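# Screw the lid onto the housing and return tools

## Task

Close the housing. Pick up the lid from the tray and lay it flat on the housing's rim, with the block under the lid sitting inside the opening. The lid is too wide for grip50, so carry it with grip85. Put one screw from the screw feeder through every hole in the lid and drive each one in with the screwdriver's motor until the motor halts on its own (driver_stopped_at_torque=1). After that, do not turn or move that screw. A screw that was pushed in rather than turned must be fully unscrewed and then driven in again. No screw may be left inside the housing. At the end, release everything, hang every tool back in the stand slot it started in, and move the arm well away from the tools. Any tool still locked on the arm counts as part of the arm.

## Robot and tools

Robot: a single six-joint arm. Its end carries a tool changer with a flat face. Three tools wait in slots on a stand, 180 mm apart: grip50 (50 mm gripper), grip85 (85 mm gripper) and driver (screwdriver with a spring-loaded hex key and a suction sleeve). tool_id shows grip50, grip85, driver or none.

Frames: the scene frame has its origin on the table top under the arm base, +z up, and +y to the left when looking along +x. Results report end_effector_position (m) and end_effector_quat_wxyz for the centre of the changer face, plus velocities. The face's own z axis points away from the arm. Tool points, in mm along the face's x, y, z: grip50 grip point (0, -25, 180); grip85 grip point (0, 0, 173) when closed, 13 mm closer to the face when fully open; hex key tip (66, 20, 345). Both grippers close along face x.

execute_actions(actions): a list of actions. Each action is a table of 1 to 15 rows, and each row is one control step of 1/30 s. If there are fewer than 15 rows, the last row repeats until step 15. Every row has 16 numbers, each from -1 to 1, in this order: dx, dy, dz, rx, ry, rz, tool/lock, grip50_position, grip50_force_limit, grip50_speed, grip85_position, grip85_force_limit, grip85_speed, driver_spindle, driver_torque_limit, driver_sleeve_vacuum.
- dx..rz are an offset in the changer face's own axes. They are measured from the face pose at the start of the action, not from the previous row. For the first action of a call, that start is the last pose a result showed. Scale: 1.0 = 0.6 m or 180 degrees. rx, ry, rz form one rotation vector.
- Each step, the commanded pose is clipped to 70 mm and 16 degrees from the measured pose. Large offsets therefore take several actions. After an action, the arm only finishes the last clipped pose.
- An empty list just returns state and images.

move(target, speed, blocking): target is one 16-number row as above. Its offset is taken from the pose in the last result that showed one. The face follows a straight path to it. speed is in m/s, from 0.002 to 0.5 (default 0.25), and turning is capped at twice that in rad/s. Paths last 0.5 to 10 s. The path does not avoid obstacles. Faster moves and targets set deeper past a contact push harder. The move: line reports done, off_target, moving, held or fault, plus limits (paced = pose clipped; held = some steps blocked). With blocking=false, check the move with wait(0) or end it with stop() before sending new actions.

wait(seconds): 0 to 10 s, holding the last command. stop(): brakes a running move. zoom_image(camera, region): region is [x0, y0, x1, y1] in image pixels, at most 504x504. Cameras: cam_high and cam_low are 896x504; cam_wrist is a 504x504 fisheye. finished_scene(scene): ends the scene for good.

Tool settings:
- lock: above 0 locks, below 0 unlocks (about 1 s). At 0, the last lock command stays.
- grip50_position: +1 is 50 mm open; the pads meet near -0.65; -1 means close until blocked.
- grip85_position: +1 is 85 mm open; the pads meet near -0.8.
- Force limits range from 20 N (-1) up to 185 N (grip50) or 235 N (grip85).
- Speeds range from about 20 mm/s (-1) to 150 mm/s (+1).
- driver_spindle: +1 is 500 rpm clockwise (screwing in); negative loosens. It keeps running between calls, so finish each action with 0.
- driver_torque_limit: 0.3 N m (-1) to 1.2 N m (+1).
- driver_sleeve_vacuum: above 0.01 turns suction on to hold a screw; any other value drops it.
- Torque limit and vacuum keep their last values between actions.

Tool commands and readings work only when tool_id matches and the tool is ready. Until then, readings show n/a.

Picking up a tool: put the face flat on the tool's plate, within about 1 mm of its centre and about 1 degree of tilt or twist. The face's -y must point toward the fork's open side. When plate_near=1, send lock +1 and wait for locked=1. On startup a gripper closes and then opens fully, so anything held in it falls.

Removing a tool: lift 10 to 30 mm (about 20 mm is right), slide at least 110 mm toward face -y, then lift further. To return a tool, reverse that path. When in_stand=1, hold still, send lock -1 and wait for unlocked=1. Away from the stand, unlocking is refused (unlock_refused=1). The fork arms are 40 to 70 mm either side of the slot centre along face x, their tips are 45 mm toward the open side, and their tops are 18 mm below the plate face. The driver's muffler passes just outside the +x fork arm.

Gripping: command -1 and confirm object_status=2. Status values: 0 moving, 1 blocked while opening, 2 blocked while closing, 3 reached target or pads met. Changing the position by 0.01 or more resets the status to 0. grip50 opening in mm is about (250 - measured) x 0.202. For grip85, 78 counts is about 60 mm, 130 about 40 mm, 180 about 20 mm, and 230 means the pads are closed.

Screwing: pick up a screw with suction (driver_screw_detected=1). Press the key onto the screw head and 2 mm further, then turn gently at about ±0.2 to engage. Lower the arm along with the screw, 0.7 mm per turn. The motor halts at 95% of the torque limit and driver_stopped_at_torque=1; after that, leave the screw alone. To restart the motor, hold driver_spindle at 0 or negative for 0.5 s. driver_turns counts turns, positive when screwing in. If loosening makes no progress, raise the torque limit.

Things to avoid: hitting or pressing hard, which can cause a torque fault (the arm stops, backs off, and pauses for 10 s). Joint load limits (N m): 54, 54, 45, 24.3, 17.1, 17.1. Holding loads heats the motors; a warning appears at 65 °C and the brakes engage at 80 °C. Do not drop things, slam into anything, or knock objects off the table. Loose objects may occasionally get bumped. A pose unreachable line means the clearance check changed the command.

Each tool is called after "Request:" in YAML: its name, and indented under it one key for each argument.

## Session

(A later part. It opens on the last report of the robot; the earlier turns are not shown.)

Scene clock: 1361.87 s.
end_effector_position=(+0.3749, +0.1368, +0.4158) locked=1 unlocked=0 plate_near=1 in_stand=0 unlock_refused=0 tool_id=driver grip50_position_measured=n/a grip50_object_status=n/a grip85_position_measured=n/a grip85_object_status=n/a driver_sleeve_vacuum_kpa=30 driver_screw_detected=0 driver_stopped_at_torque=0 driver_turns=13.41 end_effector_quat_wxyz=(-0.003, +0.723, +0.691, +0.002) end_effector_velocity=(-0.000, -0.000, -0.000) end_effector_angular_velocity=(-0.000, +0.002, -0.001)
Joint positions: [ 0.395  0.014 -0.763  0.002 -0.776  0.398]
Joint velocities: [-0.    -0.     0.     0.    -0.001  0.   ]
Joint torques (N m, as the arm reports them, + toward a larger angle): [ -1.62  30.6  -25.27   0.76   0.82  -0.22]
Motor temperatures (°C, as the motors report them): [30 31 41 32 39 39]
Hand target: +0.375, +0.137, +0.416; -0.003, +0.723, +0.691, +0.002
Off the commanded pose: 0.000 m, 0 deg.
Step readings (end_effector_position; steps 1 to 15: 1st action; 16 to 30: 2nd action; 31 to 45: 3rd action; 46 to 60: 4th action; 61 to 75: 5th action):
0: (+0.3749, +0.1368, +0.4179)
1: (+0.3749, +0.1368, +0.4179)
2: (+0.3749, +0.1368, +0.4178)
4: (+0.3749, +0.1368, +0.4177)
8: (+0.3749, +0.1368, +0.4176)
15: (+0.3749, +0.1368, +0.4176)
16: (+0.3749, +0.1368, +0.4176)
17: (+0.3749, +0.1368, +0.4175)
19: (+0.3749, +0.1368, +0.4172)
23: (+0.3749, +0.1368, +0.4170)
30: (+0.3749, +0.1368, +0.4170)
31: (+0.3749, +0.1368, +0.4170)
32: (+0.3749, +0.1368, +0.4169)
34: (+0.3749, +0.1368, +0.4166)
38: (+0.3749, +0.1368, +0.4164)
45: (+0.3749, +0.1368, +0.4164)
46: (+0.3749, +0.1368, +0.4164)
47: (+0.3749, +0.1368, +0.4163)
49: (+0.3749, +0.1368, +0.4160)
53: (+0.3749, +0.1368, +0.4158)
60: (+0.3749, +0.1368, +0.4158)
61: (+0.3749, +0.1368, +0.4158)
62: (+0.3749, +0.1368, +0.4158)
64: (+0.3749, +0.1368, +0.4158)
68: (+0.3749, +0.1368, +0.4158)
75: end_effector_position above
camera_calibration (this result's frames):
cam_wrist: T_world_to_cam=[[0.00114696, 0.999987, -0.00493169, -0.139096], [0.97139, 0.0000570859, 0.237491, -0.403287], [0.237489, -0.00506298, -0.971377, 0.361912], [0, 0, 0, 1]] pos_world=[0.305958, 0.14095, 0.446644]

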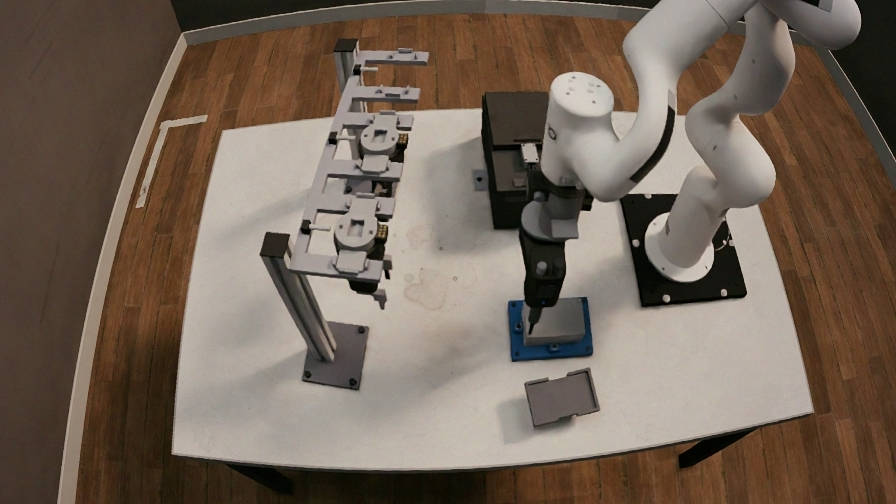

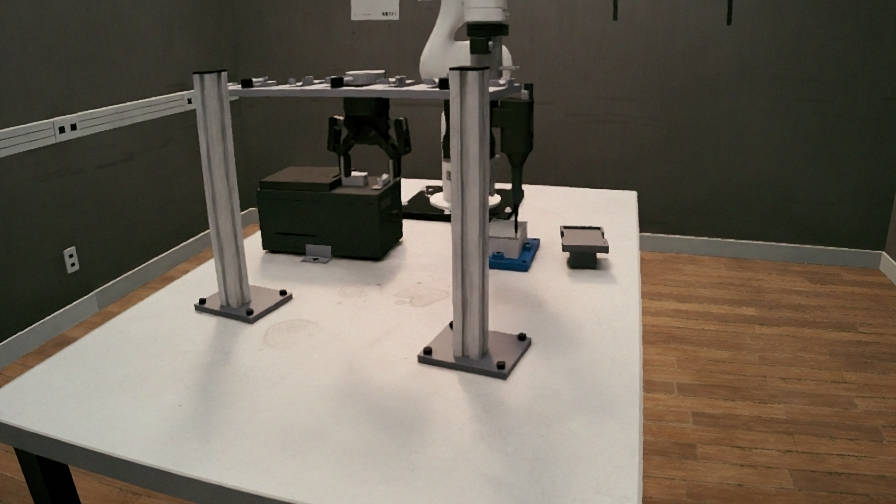

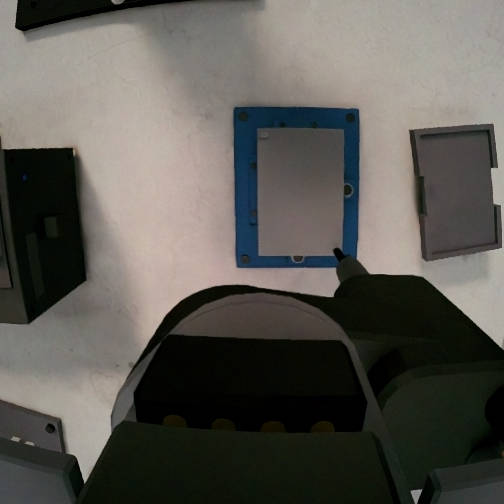

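Request:
execute_actions:
  actions:
    - [[0,0,0.0015,0,0,0,0,1,0,0,1,0,0,0.2,0,1]]
    - [[0,0,0.001,0,0,0,0,1,0,0,1,0,0,0.2,0,1]]
    - [[0,0,0.001,0,0,0,0,1,0,0,1,0,0,0.2,0,1]]
    - [[0,0,0,0,0,0,0,1,0,0,1,0,0,0,0,1]]

Request:
zoom_image:
  camera: "cam_wrist"
  region: [310, 215, 370, 275]

Request:
zoom_image:
  camera: "cam_high"
  region: [510, 295, 560, 345]

Scene clock: 1378.17 s.
end_effector_position=(+0.3747, +0.1367, +0.4135) locked=1 unlocked=0 plate_near=1 in_stand=0 unlock_refused=0 tool_id=driver grip50_position_measured=n/a grip50_object_status=n/a grip85_position_measured=n/a grip85_object_status=n/a driver_sleeve_vacuum_kpa=39 driver_screw_detected=1 driver_stopped_at_torque=0 driver_turns=15.86 end_effector_quat_wxyz=(-0.003, +0.723, +0.691, +0.002) end_effector_velocity=(-0.000, -0.000, -0.000) end_effector_angular_velocity=(-0.001, +0.001, +0.000)
Joint positions: [ 0.395  0.011 -0.76   0.002 -0.772  0.398]
Joint velocities: [ 0.     0.     0.    -0.    -0.001  0.   ]
Joint torques (N m, as the arm reports them, + toward a larger angle): [ -0.16  30.26 -24.61   0.66   1.53  -0.19]
Motor temperatures (°C, as the motors report them): [30 31 41 32 39 39]
Hand target: +0.375, +0.137, +0.413; -0.003, +0.723, +0.691, +0.002
Off the commanded pose: 0.000 m, 0 deg.
Step readings (end_effector_position; steps 1 to 15: 1st action; 16 to 30: 2nd action; 31 to 45: 3rd action; 46 to 60: 4th action):
0: (+0.3749, +0.1368, +0.4158)
1: (+0.3749, +0.1368, +0.4158)
2: (+0.3749, +0.1368, +0.4157)
4: (+0.3749, +0.1368, +0.4152)
8: (+0.3749, +0.1368, +0.4150)
15: (+0.3748, +0.1368, +0.4148)
16: (+0.3747, +0.1367, +0.4147)
17: (+0.3747, +0.1367, +0.4146)
19: (+0.3748, +0.1367, +0.4145)
23: (+0.3748, +0.1367, +0.4143)
30: (+0.3747, +0.1367, +0.4141)
31: (+0.3747, +0.1367, +0.4141)
32: (+0.3747, +0.1367, +0.4140)
34: (+0.3748, +0.1367, +0.4138)
38: (+0.3748, +0.1367, +0.4136)
45: (+0.3747, +0.1367, +0.4135)
46: (+0.3747, +0.1367, +0.4135)
47: (+0.3747, +0.1367, +0.4135)
49: (+0.3747, +0.1367, +0.4135)
53: (+0.3747, +0.1367, +0.4135)
60: end_effector_position above
camera_calibration (this result's frames):
cam_wrist: T_world_to_cam=[[0.00110459, 0.999985, -0.00527371, -0.13888], [0.971552, 0.000175798, 0.236828, -0.402402], [0.236825, -0.00538528, -0.971537, 0.360086], [0, 0, 0, 1]] pos_world=[0.30583, 0.140888, 0.444405]

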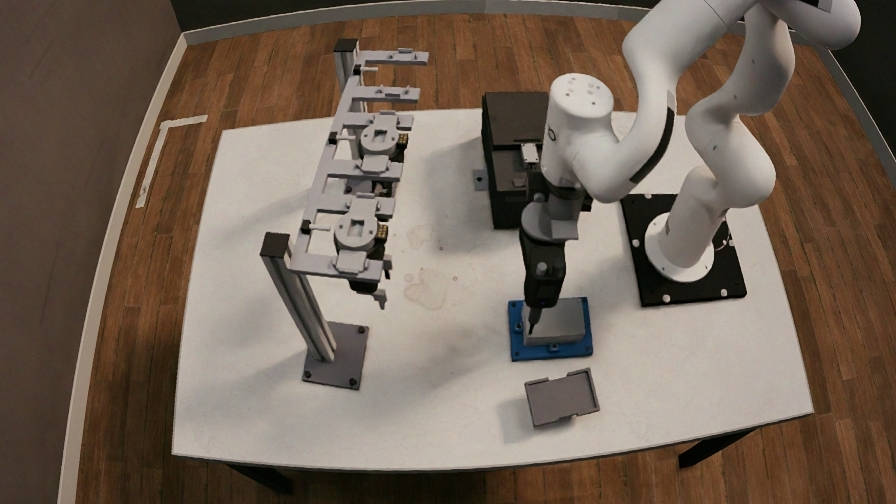

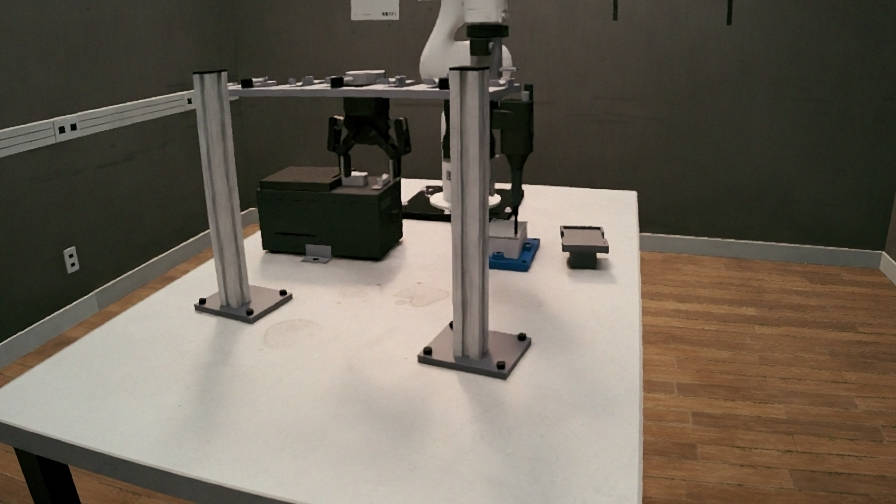

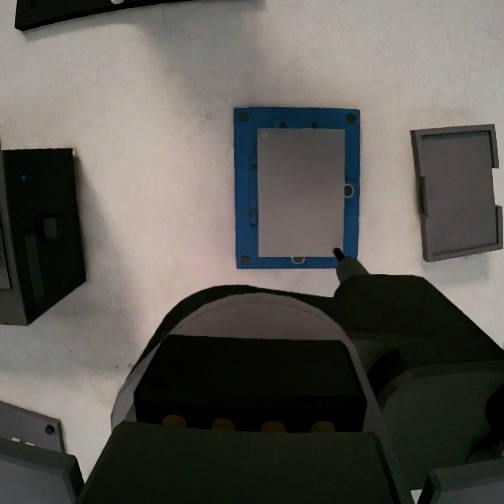

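Region (310, 215, 370, 275) of cam_wrist's 504x504 image, scaled by 8.400, with more detail than that image has.

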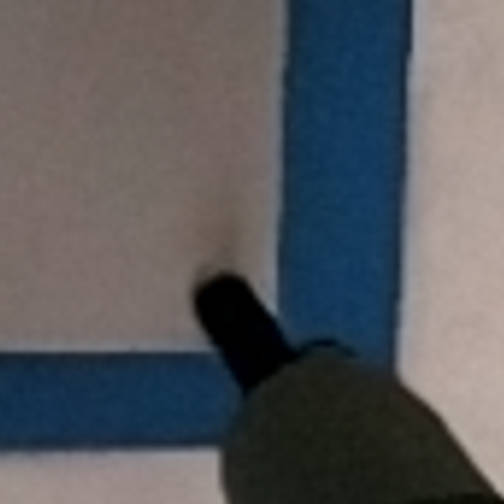

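Region (510, 295, 560, 345) of cam_high's 896x504 image, scaled by 10.080, with more detail than that image has.

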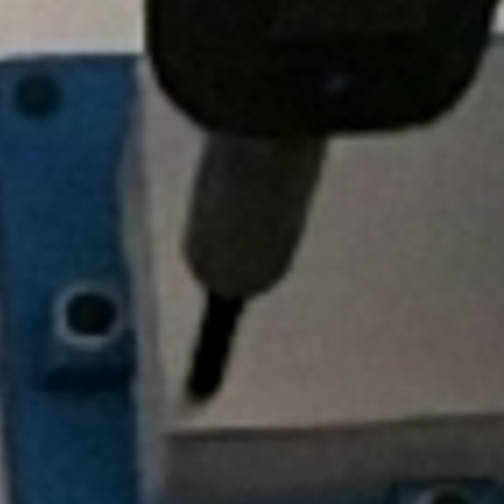

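Request:
execute_actions:
  actions:
    - [[0,0,0.002,0,0,0,0,1,0,0,1,0,0,0.2,0,1]]
    - [[0,0,0.0012,0,0,0,0,1,0,0,1,0,0,0.2,0,1]]
    - [[0,0,0.0012,0,0,0,0,1,0,0,1,0,0,0.2,0,1]]
    - [[0,0,0.0012,0,0,0,0,1,0,0,1,0,0,0.2,0,1]]
    - [[0,0,0.0012,0,0,0,0,1,0,0,1,0,0,0.2,0,1]]
    - [[0,0,0,0,0,0,0,1,0,0,1,0,0,0,0,1]]

Scene clock: 1386.50 s.
end_effector_position=(+0.3747, +0.1367, +0.4094) locked=1 unlocked=0 plate_near=1 in_stand=0 unlock_refused=0 tool_id=driver grip50_position_measured=n/a grip50_object_status=n/a grip85_position_measured=n/a grip85_object_status=n/a driver_sleeve_vacuum_kpa=40 driver_screw_detected=1 driver_stopped_at_torque=1 driver_turns=19.82 end_effector_quat_wxyz=(-0.003, +0.722, +0.691, +0.002) end_effector_velocity=(+0.000, +0.000, +0.000) end_effector_angular_velocity=(+0.000, -0.001, +0.001)
Joint positions: [ 0.395  0.006 -0.755  0.001 -0.761  0.397]
Joint velocities: [ 0.001 -0.    -0.001 -0.     0.001 -0.   ]
Joint torques (N m, as the arm reports them, + toward a larger angle): [ -0.52  28.68 -24.     1.09   1.75  -0.18]
Motor temperatures (°C, as the motors report them): [30 31 41 32 39 39]
Hand target: +0.375, +0.137, +0.409; -0.003, +0.722, +0.692, +0.002
Off the commanded pose: 0.000 m, 0 deg.
Step readings (end_effector_position; steps 1 to 15: 1st action; 16 to 30: 2nd action; 31 to 45: 3rd action; 46 to 60: 4th action; 61 to 75: 5th action; 76 to 90: 6th action):
0: (+0.3747, +0.1367, +0.4135)
1: (+0.3747, +0.1367, +0.4135)
2: (+0.3747, +0.1367, +0.4133)
4: (+0.3747, +0.1367, +0.4128)
8: (+0.3747, +0.1367, +0.4124)
15: (+0.3747, +0.1367, +0.4123)
16: (+0.3747, +0.1367, +0.4123)
17: (+0.3747, +0.1367, +0.4122)
19: (+0.3747, +0.1367, +0.4118)
23: (+0.3747, +0.1367, +0.4116)
30: (+0.3747, +0.1367, +0.4116)
31: (+0.3747, +0.1367, +0.4116)
32: (+0.3747, +0.1367, +0.4115)
34: (+0.3747, +0.1367, +0.4111)
38: (+0.3747, +0.1367, +0.4109)
45: (+0.3747, +0.1367, +0.4109)
46: (+0.3747, +0.1367, +0.4109)
47: (+0.3747, +0.1368, +0.4108)
49: (+0.3747, +0.1367, +0.4104)
53: (+0.3747, +0.1367, +0.4102)
60: (+0.3747, +0.1367, +0.4101)
61: (+0.3747, +0.1367, +0.4101)
62: (+0.3747, +0.1368, +0.4100)
64: (+0.3747, +0.1367, +0.4097)
68: (+0.3747, +0.1368, +0.4094)
75: (+0.3747, +0.1367, +0.4094)
76: (+0.3747, +0.1367, +0.4094)
77: (+0.3747, +0.1367, +0.4094)
79: (+0.3747, +0.1367, +0.4094)
83: (+0.3747, +0.1367, +0.4094)
90: end_effector_position above
camera_calibration (this result's frames):
cam_wrist: T_world_to_cam=[[0.00074212, 0.999985, -0.0053861, -0.138725], [0.971563, 0.00055432, 0.236781, -0.401458], [0.236781, -0.00540865, -0.971548, 0.356165], [0, 0, 0, 1]] pos_world=[0.305812, 0.140871, 0.440342]

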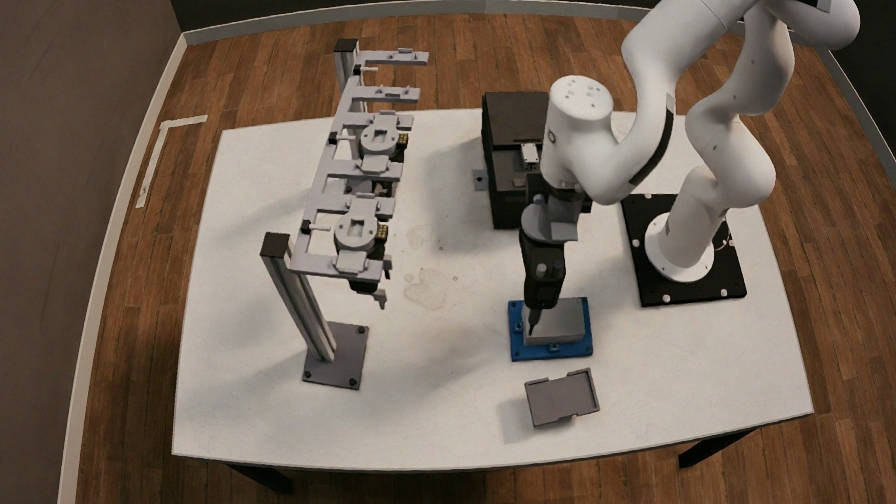

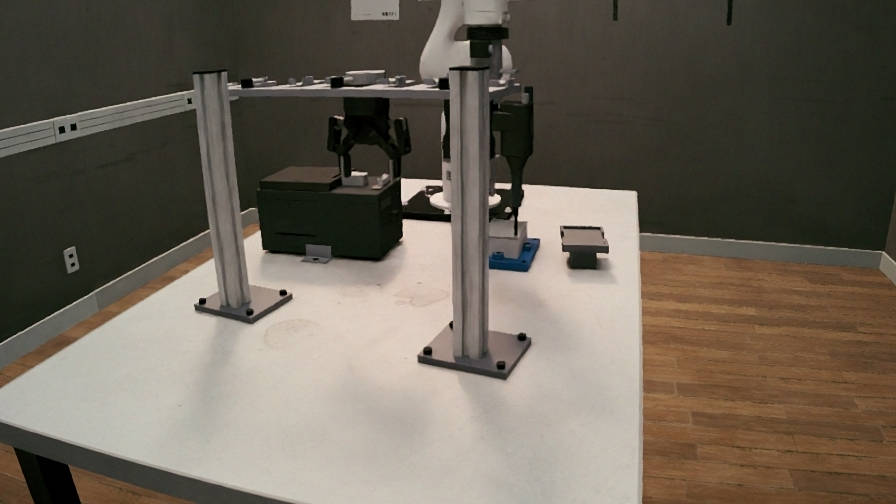

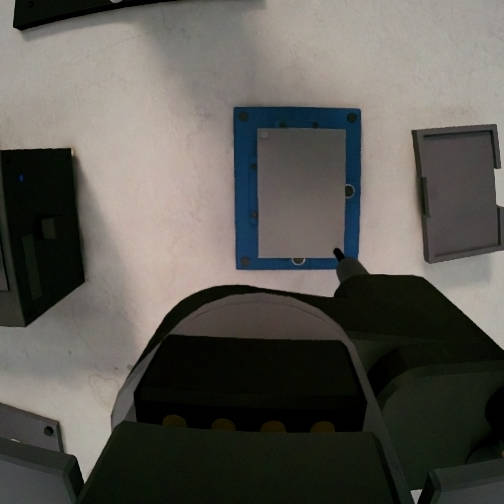

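Request:
execute_actions:
  actions:
    - [[0,0,0,0,0,0,0,1,0,0,1,0,0,0,0,0]]

Request:
move:
  target: [0,0,-0.07,0,0,0,0,1,0,0,1,0,0,0,0,0]
  speed: 0.04

Request:
zoom_image:
  camera: "cam_wrist"
  region: [240, 110, 380, 280]

Request:
zoom_image:
  camera: "cam_low"
  region: [470, 190, 560, 280]

Scene clock: 1395.97 s.
end_effector_position=(+0.3747, +0.1367, +0.4094) locked=1 unlocked=0 plate_near=1 in_stand=0 unlock_refused=0 tool_id=driver grip50_position_measured=n/a grip50_object_status=n/a grip85_position_measured=n/a grip85_object_status=n/a driver_sleeve_vacuum_kpa=0 driver_screw_detected=0 driver_stopped_at_torque=1 driver_turns=19.82 end_effector_quat_wxyz=(-0.003, +0.722, +0.691, +0.002) end_effector_velocity=(+0.000, +0.000, -0.000) end_effector_angular_velocity=(-0.000, -0.001, +0.001)
Joint positions: [ 0.395  0.006 -0.755  0.001 -0.761  0.397]
Joint velocities: [ 0.001 -0.001  0.001 -0.001  0.002  0.   ]
Joint torques (N m, as the arm reports them, + toward a larger angle): [ -0.79  29.97 -24.6    1.1    1.79  -0.21]
Motor temperatures (°C, as the motors report them): [30 31 41 32 39 39]
Hand target: +0.375, +0.137, +0.409; -0.003, +0.722, +0.691, +0.002
Off the commanded pose: 0.000 m, 0 deg.
Step readings (end_effector_position):
0: (+0.3747, +0.1367, +0.4094)
1: (+0.3747, +0.1367, +0.4094)
2: (+0.3747, +0.1367, +0.4094)
4: (+0.3747, +0.1367, +0.4094)
8: (+0.3747, +0.1367, +0.4094)
15: end_effector_position above
camera_calibration (this result's frames):
cam_wrist: T_world_to_cam=[[0.000741734, 0.999985, -0.0053866, -0.138724], [0.971564, 0.000554797, 0.236778, -0.401456], [0.236778, -0.00540905, -0.971549, 0.356166], [0, 0, 0, 1]] pos_world=[0.305811, 0.140872, 0.440342]

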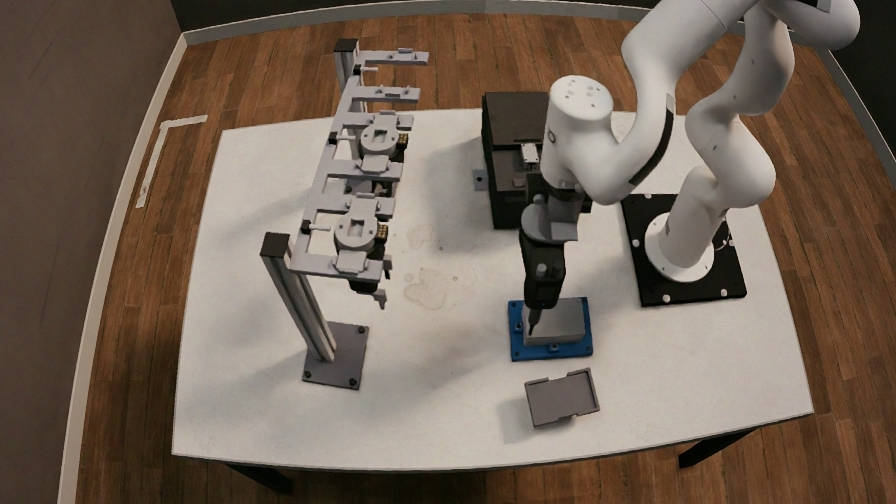

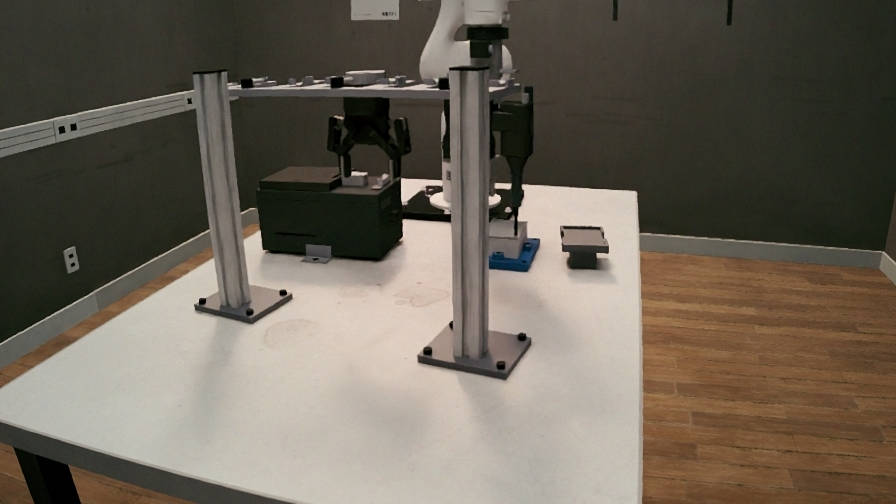

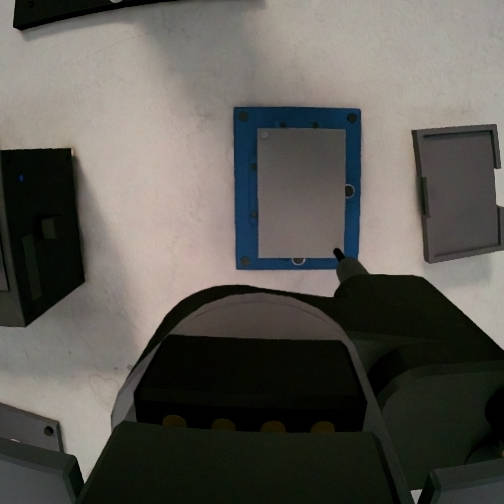

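Scene clock: 1397.33 s.
end_effector_position=(+0.3747, +0.1365, +0.4513) locked=1 unlocked=0 plate_near=1 in_stand=0 unlock_refused=0 tool_id=driver grip50_position_measured=n/a grip50_object_status=n/a grip85_position_measured=n/a grip85_object_status=n/a driver_sleeve_vacuum_kpa=0 driver_screw_detected=0 driver_stopped_at_torque=1 driver_turns=19.82 end_effector_quat_wxyz=(-0.003, +0.722, +0.692, +0.002) end_effector_velocity=(-0.000, -0.000, +0.000) end_effector_angular_velocity=(-0.001, +0.003, +0.000)
Joint positions: [ 0.395  0.054 -0.809  0.001 -0.865  0.397]
Joint velocities: [ 0.    -0.    -0.    -0.    -0.003 -0.   ]
Joint torques (N m, as the arm reports them, + toward a larger angle): [ -1.12  28.73 -25.24   0.67   0.7   -0.22]
Motor temperatures (°C, as the motors report them): [30 31 41 32 39 39]
Hand target: +0.375, +0.137, +0.451; -0.003, +0.722, +0.692, +0.002
Off the commanded pose: 0.000 m, 0 deg.
move: done
camera_calibration (this result's frames):
cam_wrist: T_world_to_cam=[[0.000605372, 0.999985, -0.00536837, -0.13824], [0.971631, 0.000681448, 0.236503, -0.411278], [0.236503, -0.00535925, -0.971616, 0.396962], [0, 0, 0, 1]] pos_world=[0.305812, 0.140646, 0.482221]

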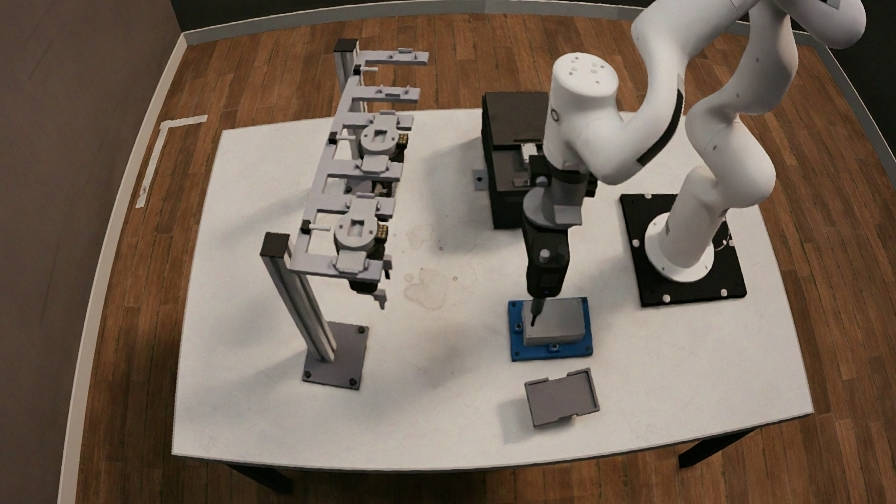

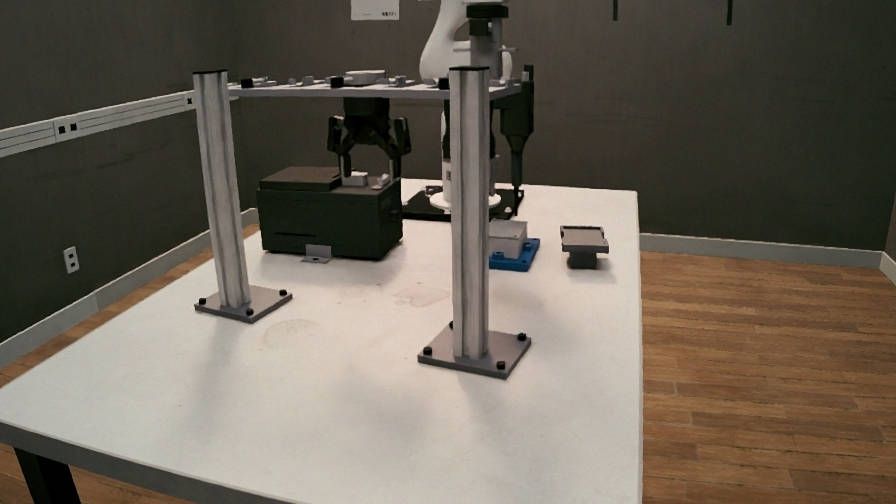

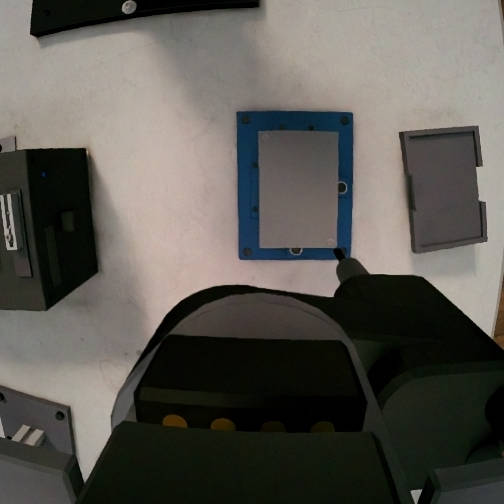

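Region (240, 110, 380, 280) of cam_wrist's 504x504 image, scaled by 2.965, with more detail than that image has; it fills the left 415 columns of this view, and the rest is white.

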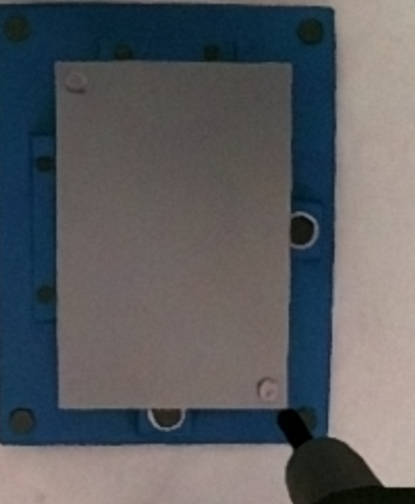

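Region (470, 190, 560, 280) of cam_low's 896x504 image, scaled by 5.600, with more detail than that image has.

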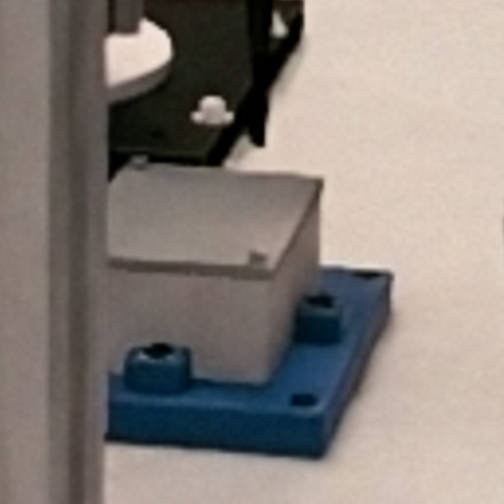

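Request:
move:
  target: [-0.4935,0.2386,-0.0645,0,0,0.0321,0,1,0,0,1,0,0,0,0,0]
  speed: 0.2

Scene clock: 1417.20 s.
end_effector_position=(+0.5044, -0.1657, +0.4883) locked=1 unlocked=0 plate_near=1 in_stand=0 unlock_refused=0 tool_id=driver grip50_position_measured=n/a grip50_object_status=n/a grip85_position_measured=n/a grip85_object_status=n/a driver_sleeve_vacuum_kpa=0 driver_screw_detected=0 driver_stopped_at_torque=1 driver_turns=19.82 end_effector_quat_wxyz=(-0.002, +0.756, +0.654, +0.002) end_effector_velocity=(+0.001, -0.002, +0.001) end_effector_angular_velocity=(-0.001, -0.002, -0.002)
Joint positions: [-0.272 -0.242 -1.22  -0.    -0.98  -0.168]
Joint velocities: [-0.002 -0.002 -0.004 -0.     0.001 -0.   ]
Joint torques (N m, as the arm reports them, + toward a larger angle): [ -0.86  48.47 -25.82   1.37   0.33  -0.31]
Motor temperatures (°C, as the motors report them): [30 31 41 32 39 39]
Hand target: +0.505, -0.166, +0.488; -0.002, +0.756, +0.654, +0.002
Off the commanded pose: 0.001 m, 0 deg.
move: done
camera_calibration (this result's frames):
cam_wrist: T_world_to_cam=[[0.100807, 0.994888, -0.0060129, 0.112996], [0.96687, -0.0965403, 0.23631, -0.559474], [0.234522, -0.0296355, -0.971659, 0.397615], [0, 0, 0, 1]] pos_world=[0.436298, -0.154647, 0.519235]

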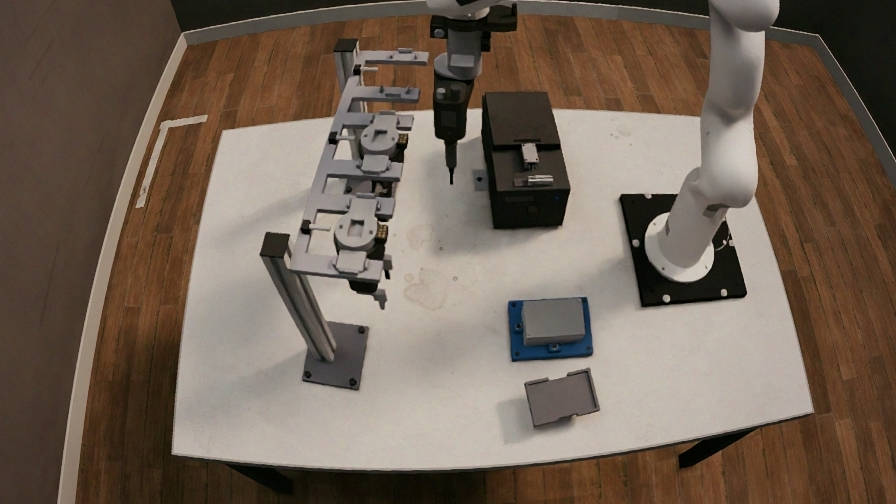

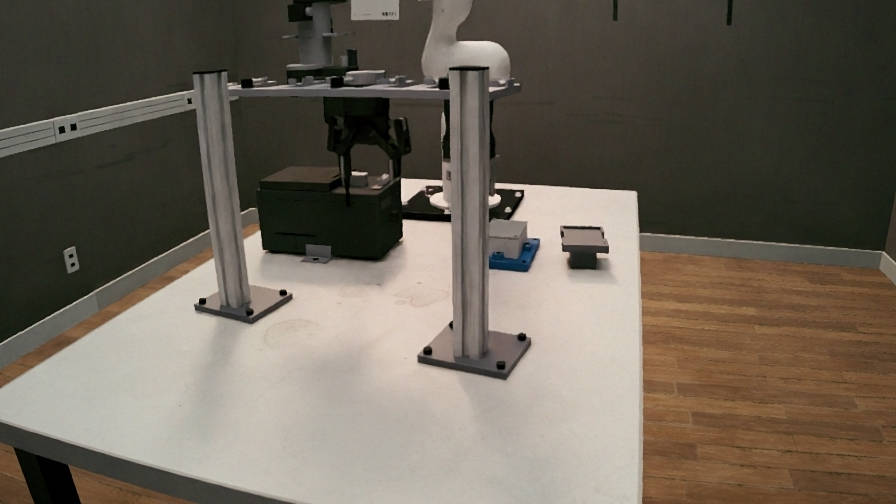

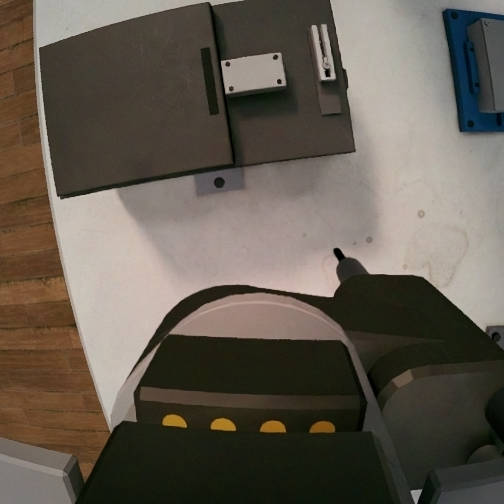

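Request:
move:
  target: [0.0007,0.0013,0.0947,0,0,0,0,1,0,0,1,0,0,0,0,0]
  speed: 0.1

Request:
move:
  target: [0,0.2,0,0,0,0,0,1,0,0,1,0,0,0,0,0]
  speed: 0.08

Scene clock: 1427.67 s.
end_effector_position=(+0.5053, -0.1651, +0.4318) locked=1 unlocked=0 plate_near=1 in_stand=0 unlock_refused=0 tool_id=driver grip50_position_measured=n/a grip50_object_status=n/a grip85_position_measured=n/a grip85_object_status=n/a driver_sleeve_vacuum_kpa=0 driver_screw_detected=0 driver_stopped_at_torque=1 driver_turns=19.82 end_effector_quat_wxyz=(-0.002, +0.756, +0.654, +0.002) end_effector_velocity=(+0.000, -0.000, -0.001) end_effector_angular_velocity=(-0.000, -0.001, +0.000)
Joint positions: [-0.271 -0.288 -1.146 -0.001 -0.859 -0.167]
Joint velocities: [-0.    -0.     0.001  0.     0.003 -0.001]
Joint torques (N m, as the arm reports them, + toward a larger angle): [ -1.72  49.82 -25.21   0.82   0.2   -0.35]
Motor temperatures (°C, as the motors report them): [30 31 41 32 39 39]
Hand target: +0.505, -0.165, +0.431; -0.002, +0.756, +0.654, +0.002
Off the commanded pose: 0.000 m, 0 deg.
move: done
camera_calibration (this result's frames):
cam_wrist: T_world_to_cam=[[0.100999, 0.994867, -0.00625749, 0.112053], [0.966713, -0.0966507, 0.236906, -0.547087], [0.235085, -0.0299765, -0.971512, 0.342172], [0, 0, 0, 1]] pos_world=[0.437119, -0.154097, 0.462734]

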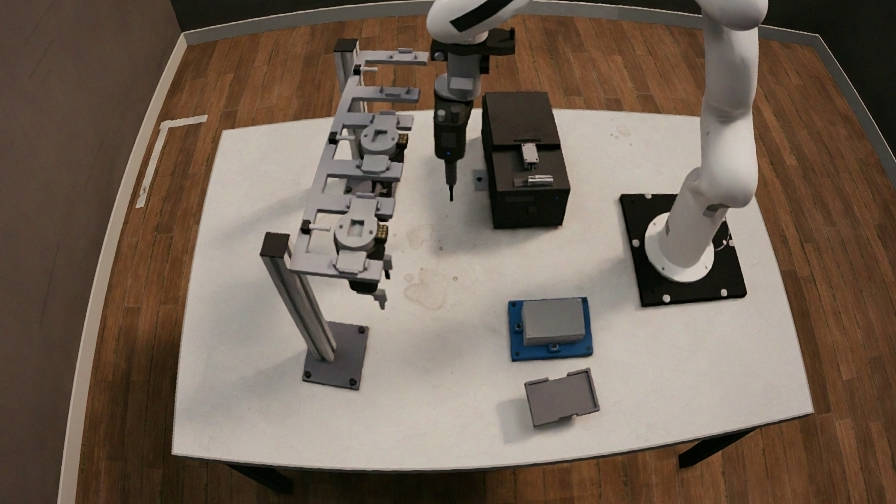

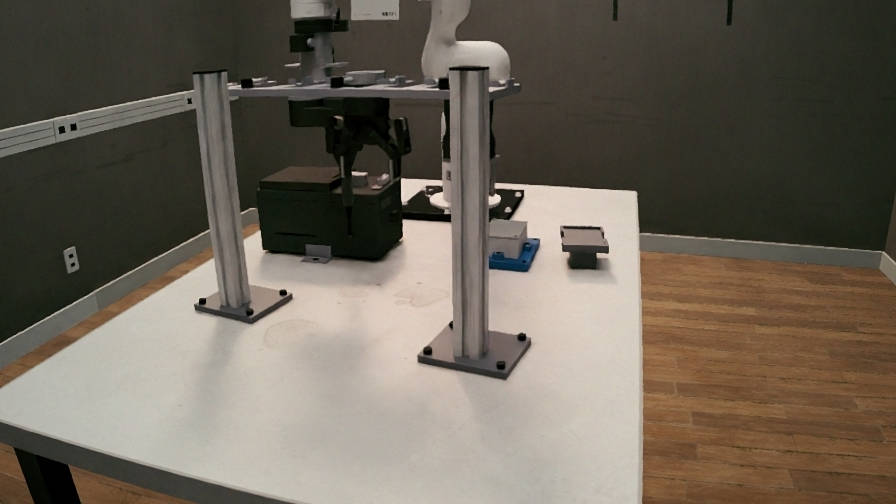

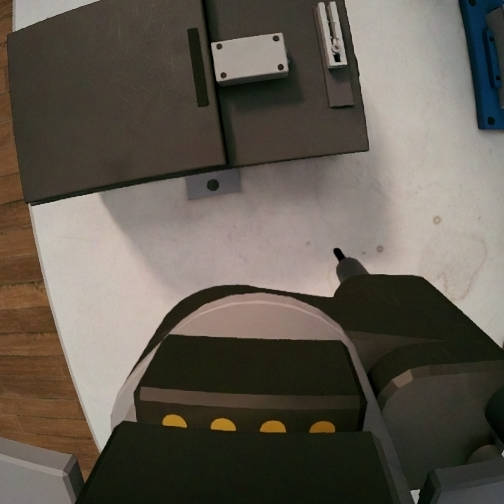

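Scene clock: 1429.53 s.
end_effector_position=(+0.6238, -0.1825, +0.4316) locked=1 unlocked=0 plate_near=1 in_stand=0 unlock_refused=0 tool_id=driver grip50_position_measured=n/a grip50_object_status=n/a grip85_position_measured=n/a grip85_object_status=n/a driver_sleeve_vacuum_kpa=0 driver_screw_detected=0 driver_stopped_at_torque=1 driver_turns=19.82 end_effector_quat_wxyz=(-0.002, +0.756, +0.654, +0.002) end_effector_velocity=(+0.001, +0.000, +0.000) end_effector_angular_velocity=(-0.000, +0.001, +0.001)
Joint positions: [-0.241 -0.58  -1.549 -0.    -0.97  -0.137]
Joint velocities: [ 0.001 -0.002 -0.004 -0.001 -0.003 -0.   ]
Joint torques (N m, as the arm reports them, + toward a larger angle): [ -1.17  68.3  -26.19   0.91   0.24  -0.26]
Motor temperatures (°C, as the motors report them): [30 31 41 32 39 39]
Hand target: +0.624, -0.183, +0.432; -0.002, +0.756, +0.654, +0.002
Off the commanded pose: 0.000 m, 0 deg.
move: done
camera_calibration (this result's frames):
cam_wrist: T_world_to_cam=[[0.100835, 0.994885, -0.00604949, 0.117363], [0.966801, -0.0965497, 0.236586, -0.66322], [0.234792, -0.0297048, -0.971592, 0.313834], [0, 0, 0, 1]] pos_world=[0.555681, -0.171474, 0.462537]

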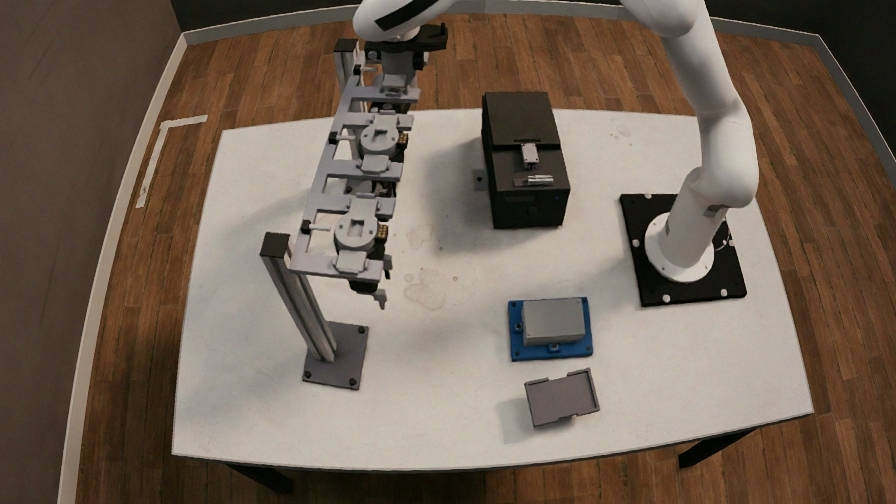

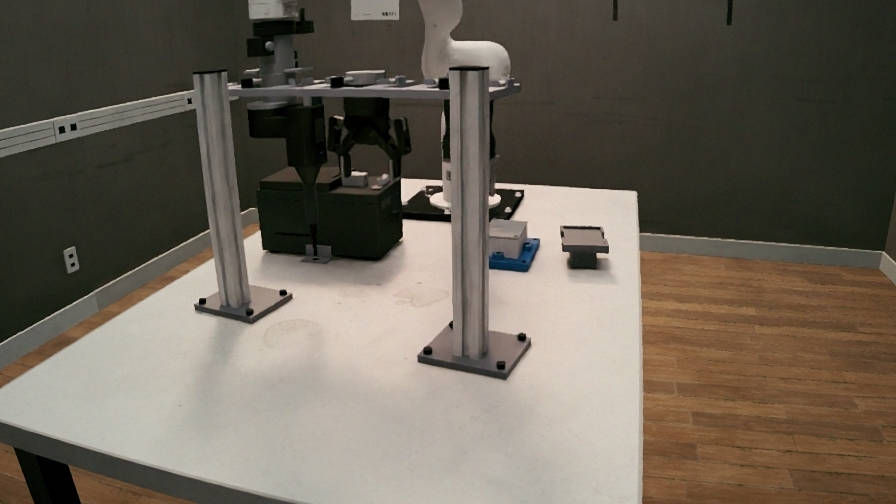

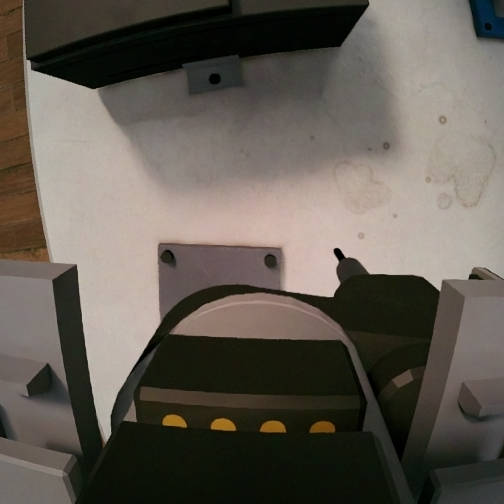

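Request:
move:
  target: [0,0,0.031,0,0,0,0,1,0,0,1,0,0,0,0,0]
  speed: 0.02

Scene clock: 1433.93 s.
end_effector_position=(+0.6238, -0.1824, +0.4131) locked=1 unlocked=0 plate_near=1 in_stand=1 unlock_refused=0 tool_id=driver grip50_position_measured=n/a grip50_object_status=n/a grip85_position_measured=n/a grip85_object_status=n/a driver_sleeve_vacuum_kpa=0 driver_screw_detected=0 driver_stopped_at_torque=1 driver_turns=19.82 end_effector_quat_wxyz=(-0.002, +0.756, +0.654, +0.002) end_effector_velocity=(+0.000, +0.000, -0.000) end_effector_angular_velocity=(-0.001, -0.001, +0.001)
Joint positions: [-0.241 -0.594 -1.526 -0.    -0.934 -0.137]
Joint velocities: [ 0.    -0.     0.    -0.     0.002 -0.   ]
Joint torques (N m, as the arm reports them, + toward a larger angle): [ -1.93  69.15 -25.86   1.     0.14  -0.34]
Motor temperatures (°C, as the motors report them): [30 31 41 32 39 39]
Hand target: +0.624, -0.182, +0.413; -0.002, +0.756, +0.654, +0.002
Off the commanded pose: 0.000 m, 0 deg.
move: done
camera_calibration (this result's frames):
cam_wrist: T_world_to_cam=[[0.1009, 0.994878, -0.00609463, 0.117148], [0.966779, -0.0966004, 0.236659, -0.658844], [0.234858, -0.029771, -0.971574, 0.295787], [0, 0, 0, 1]] pos_world=[0.555668, -0.171386, 0.444013]

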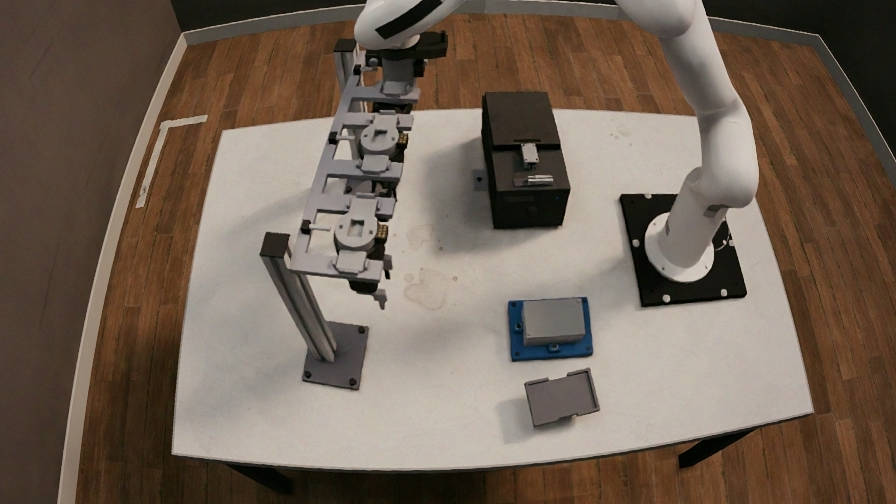

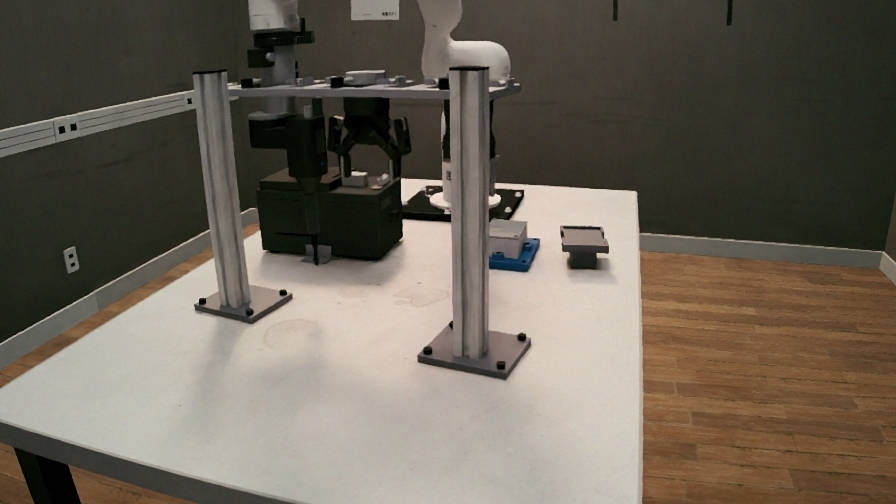

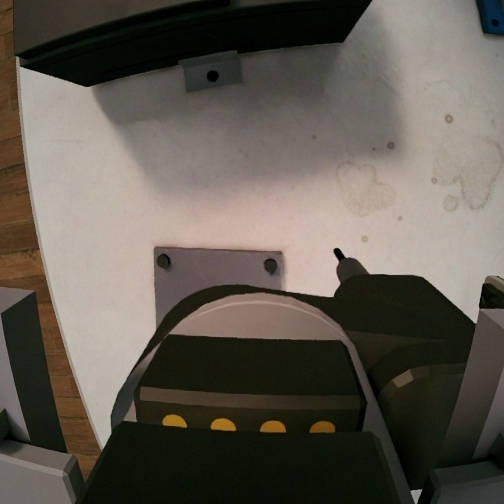

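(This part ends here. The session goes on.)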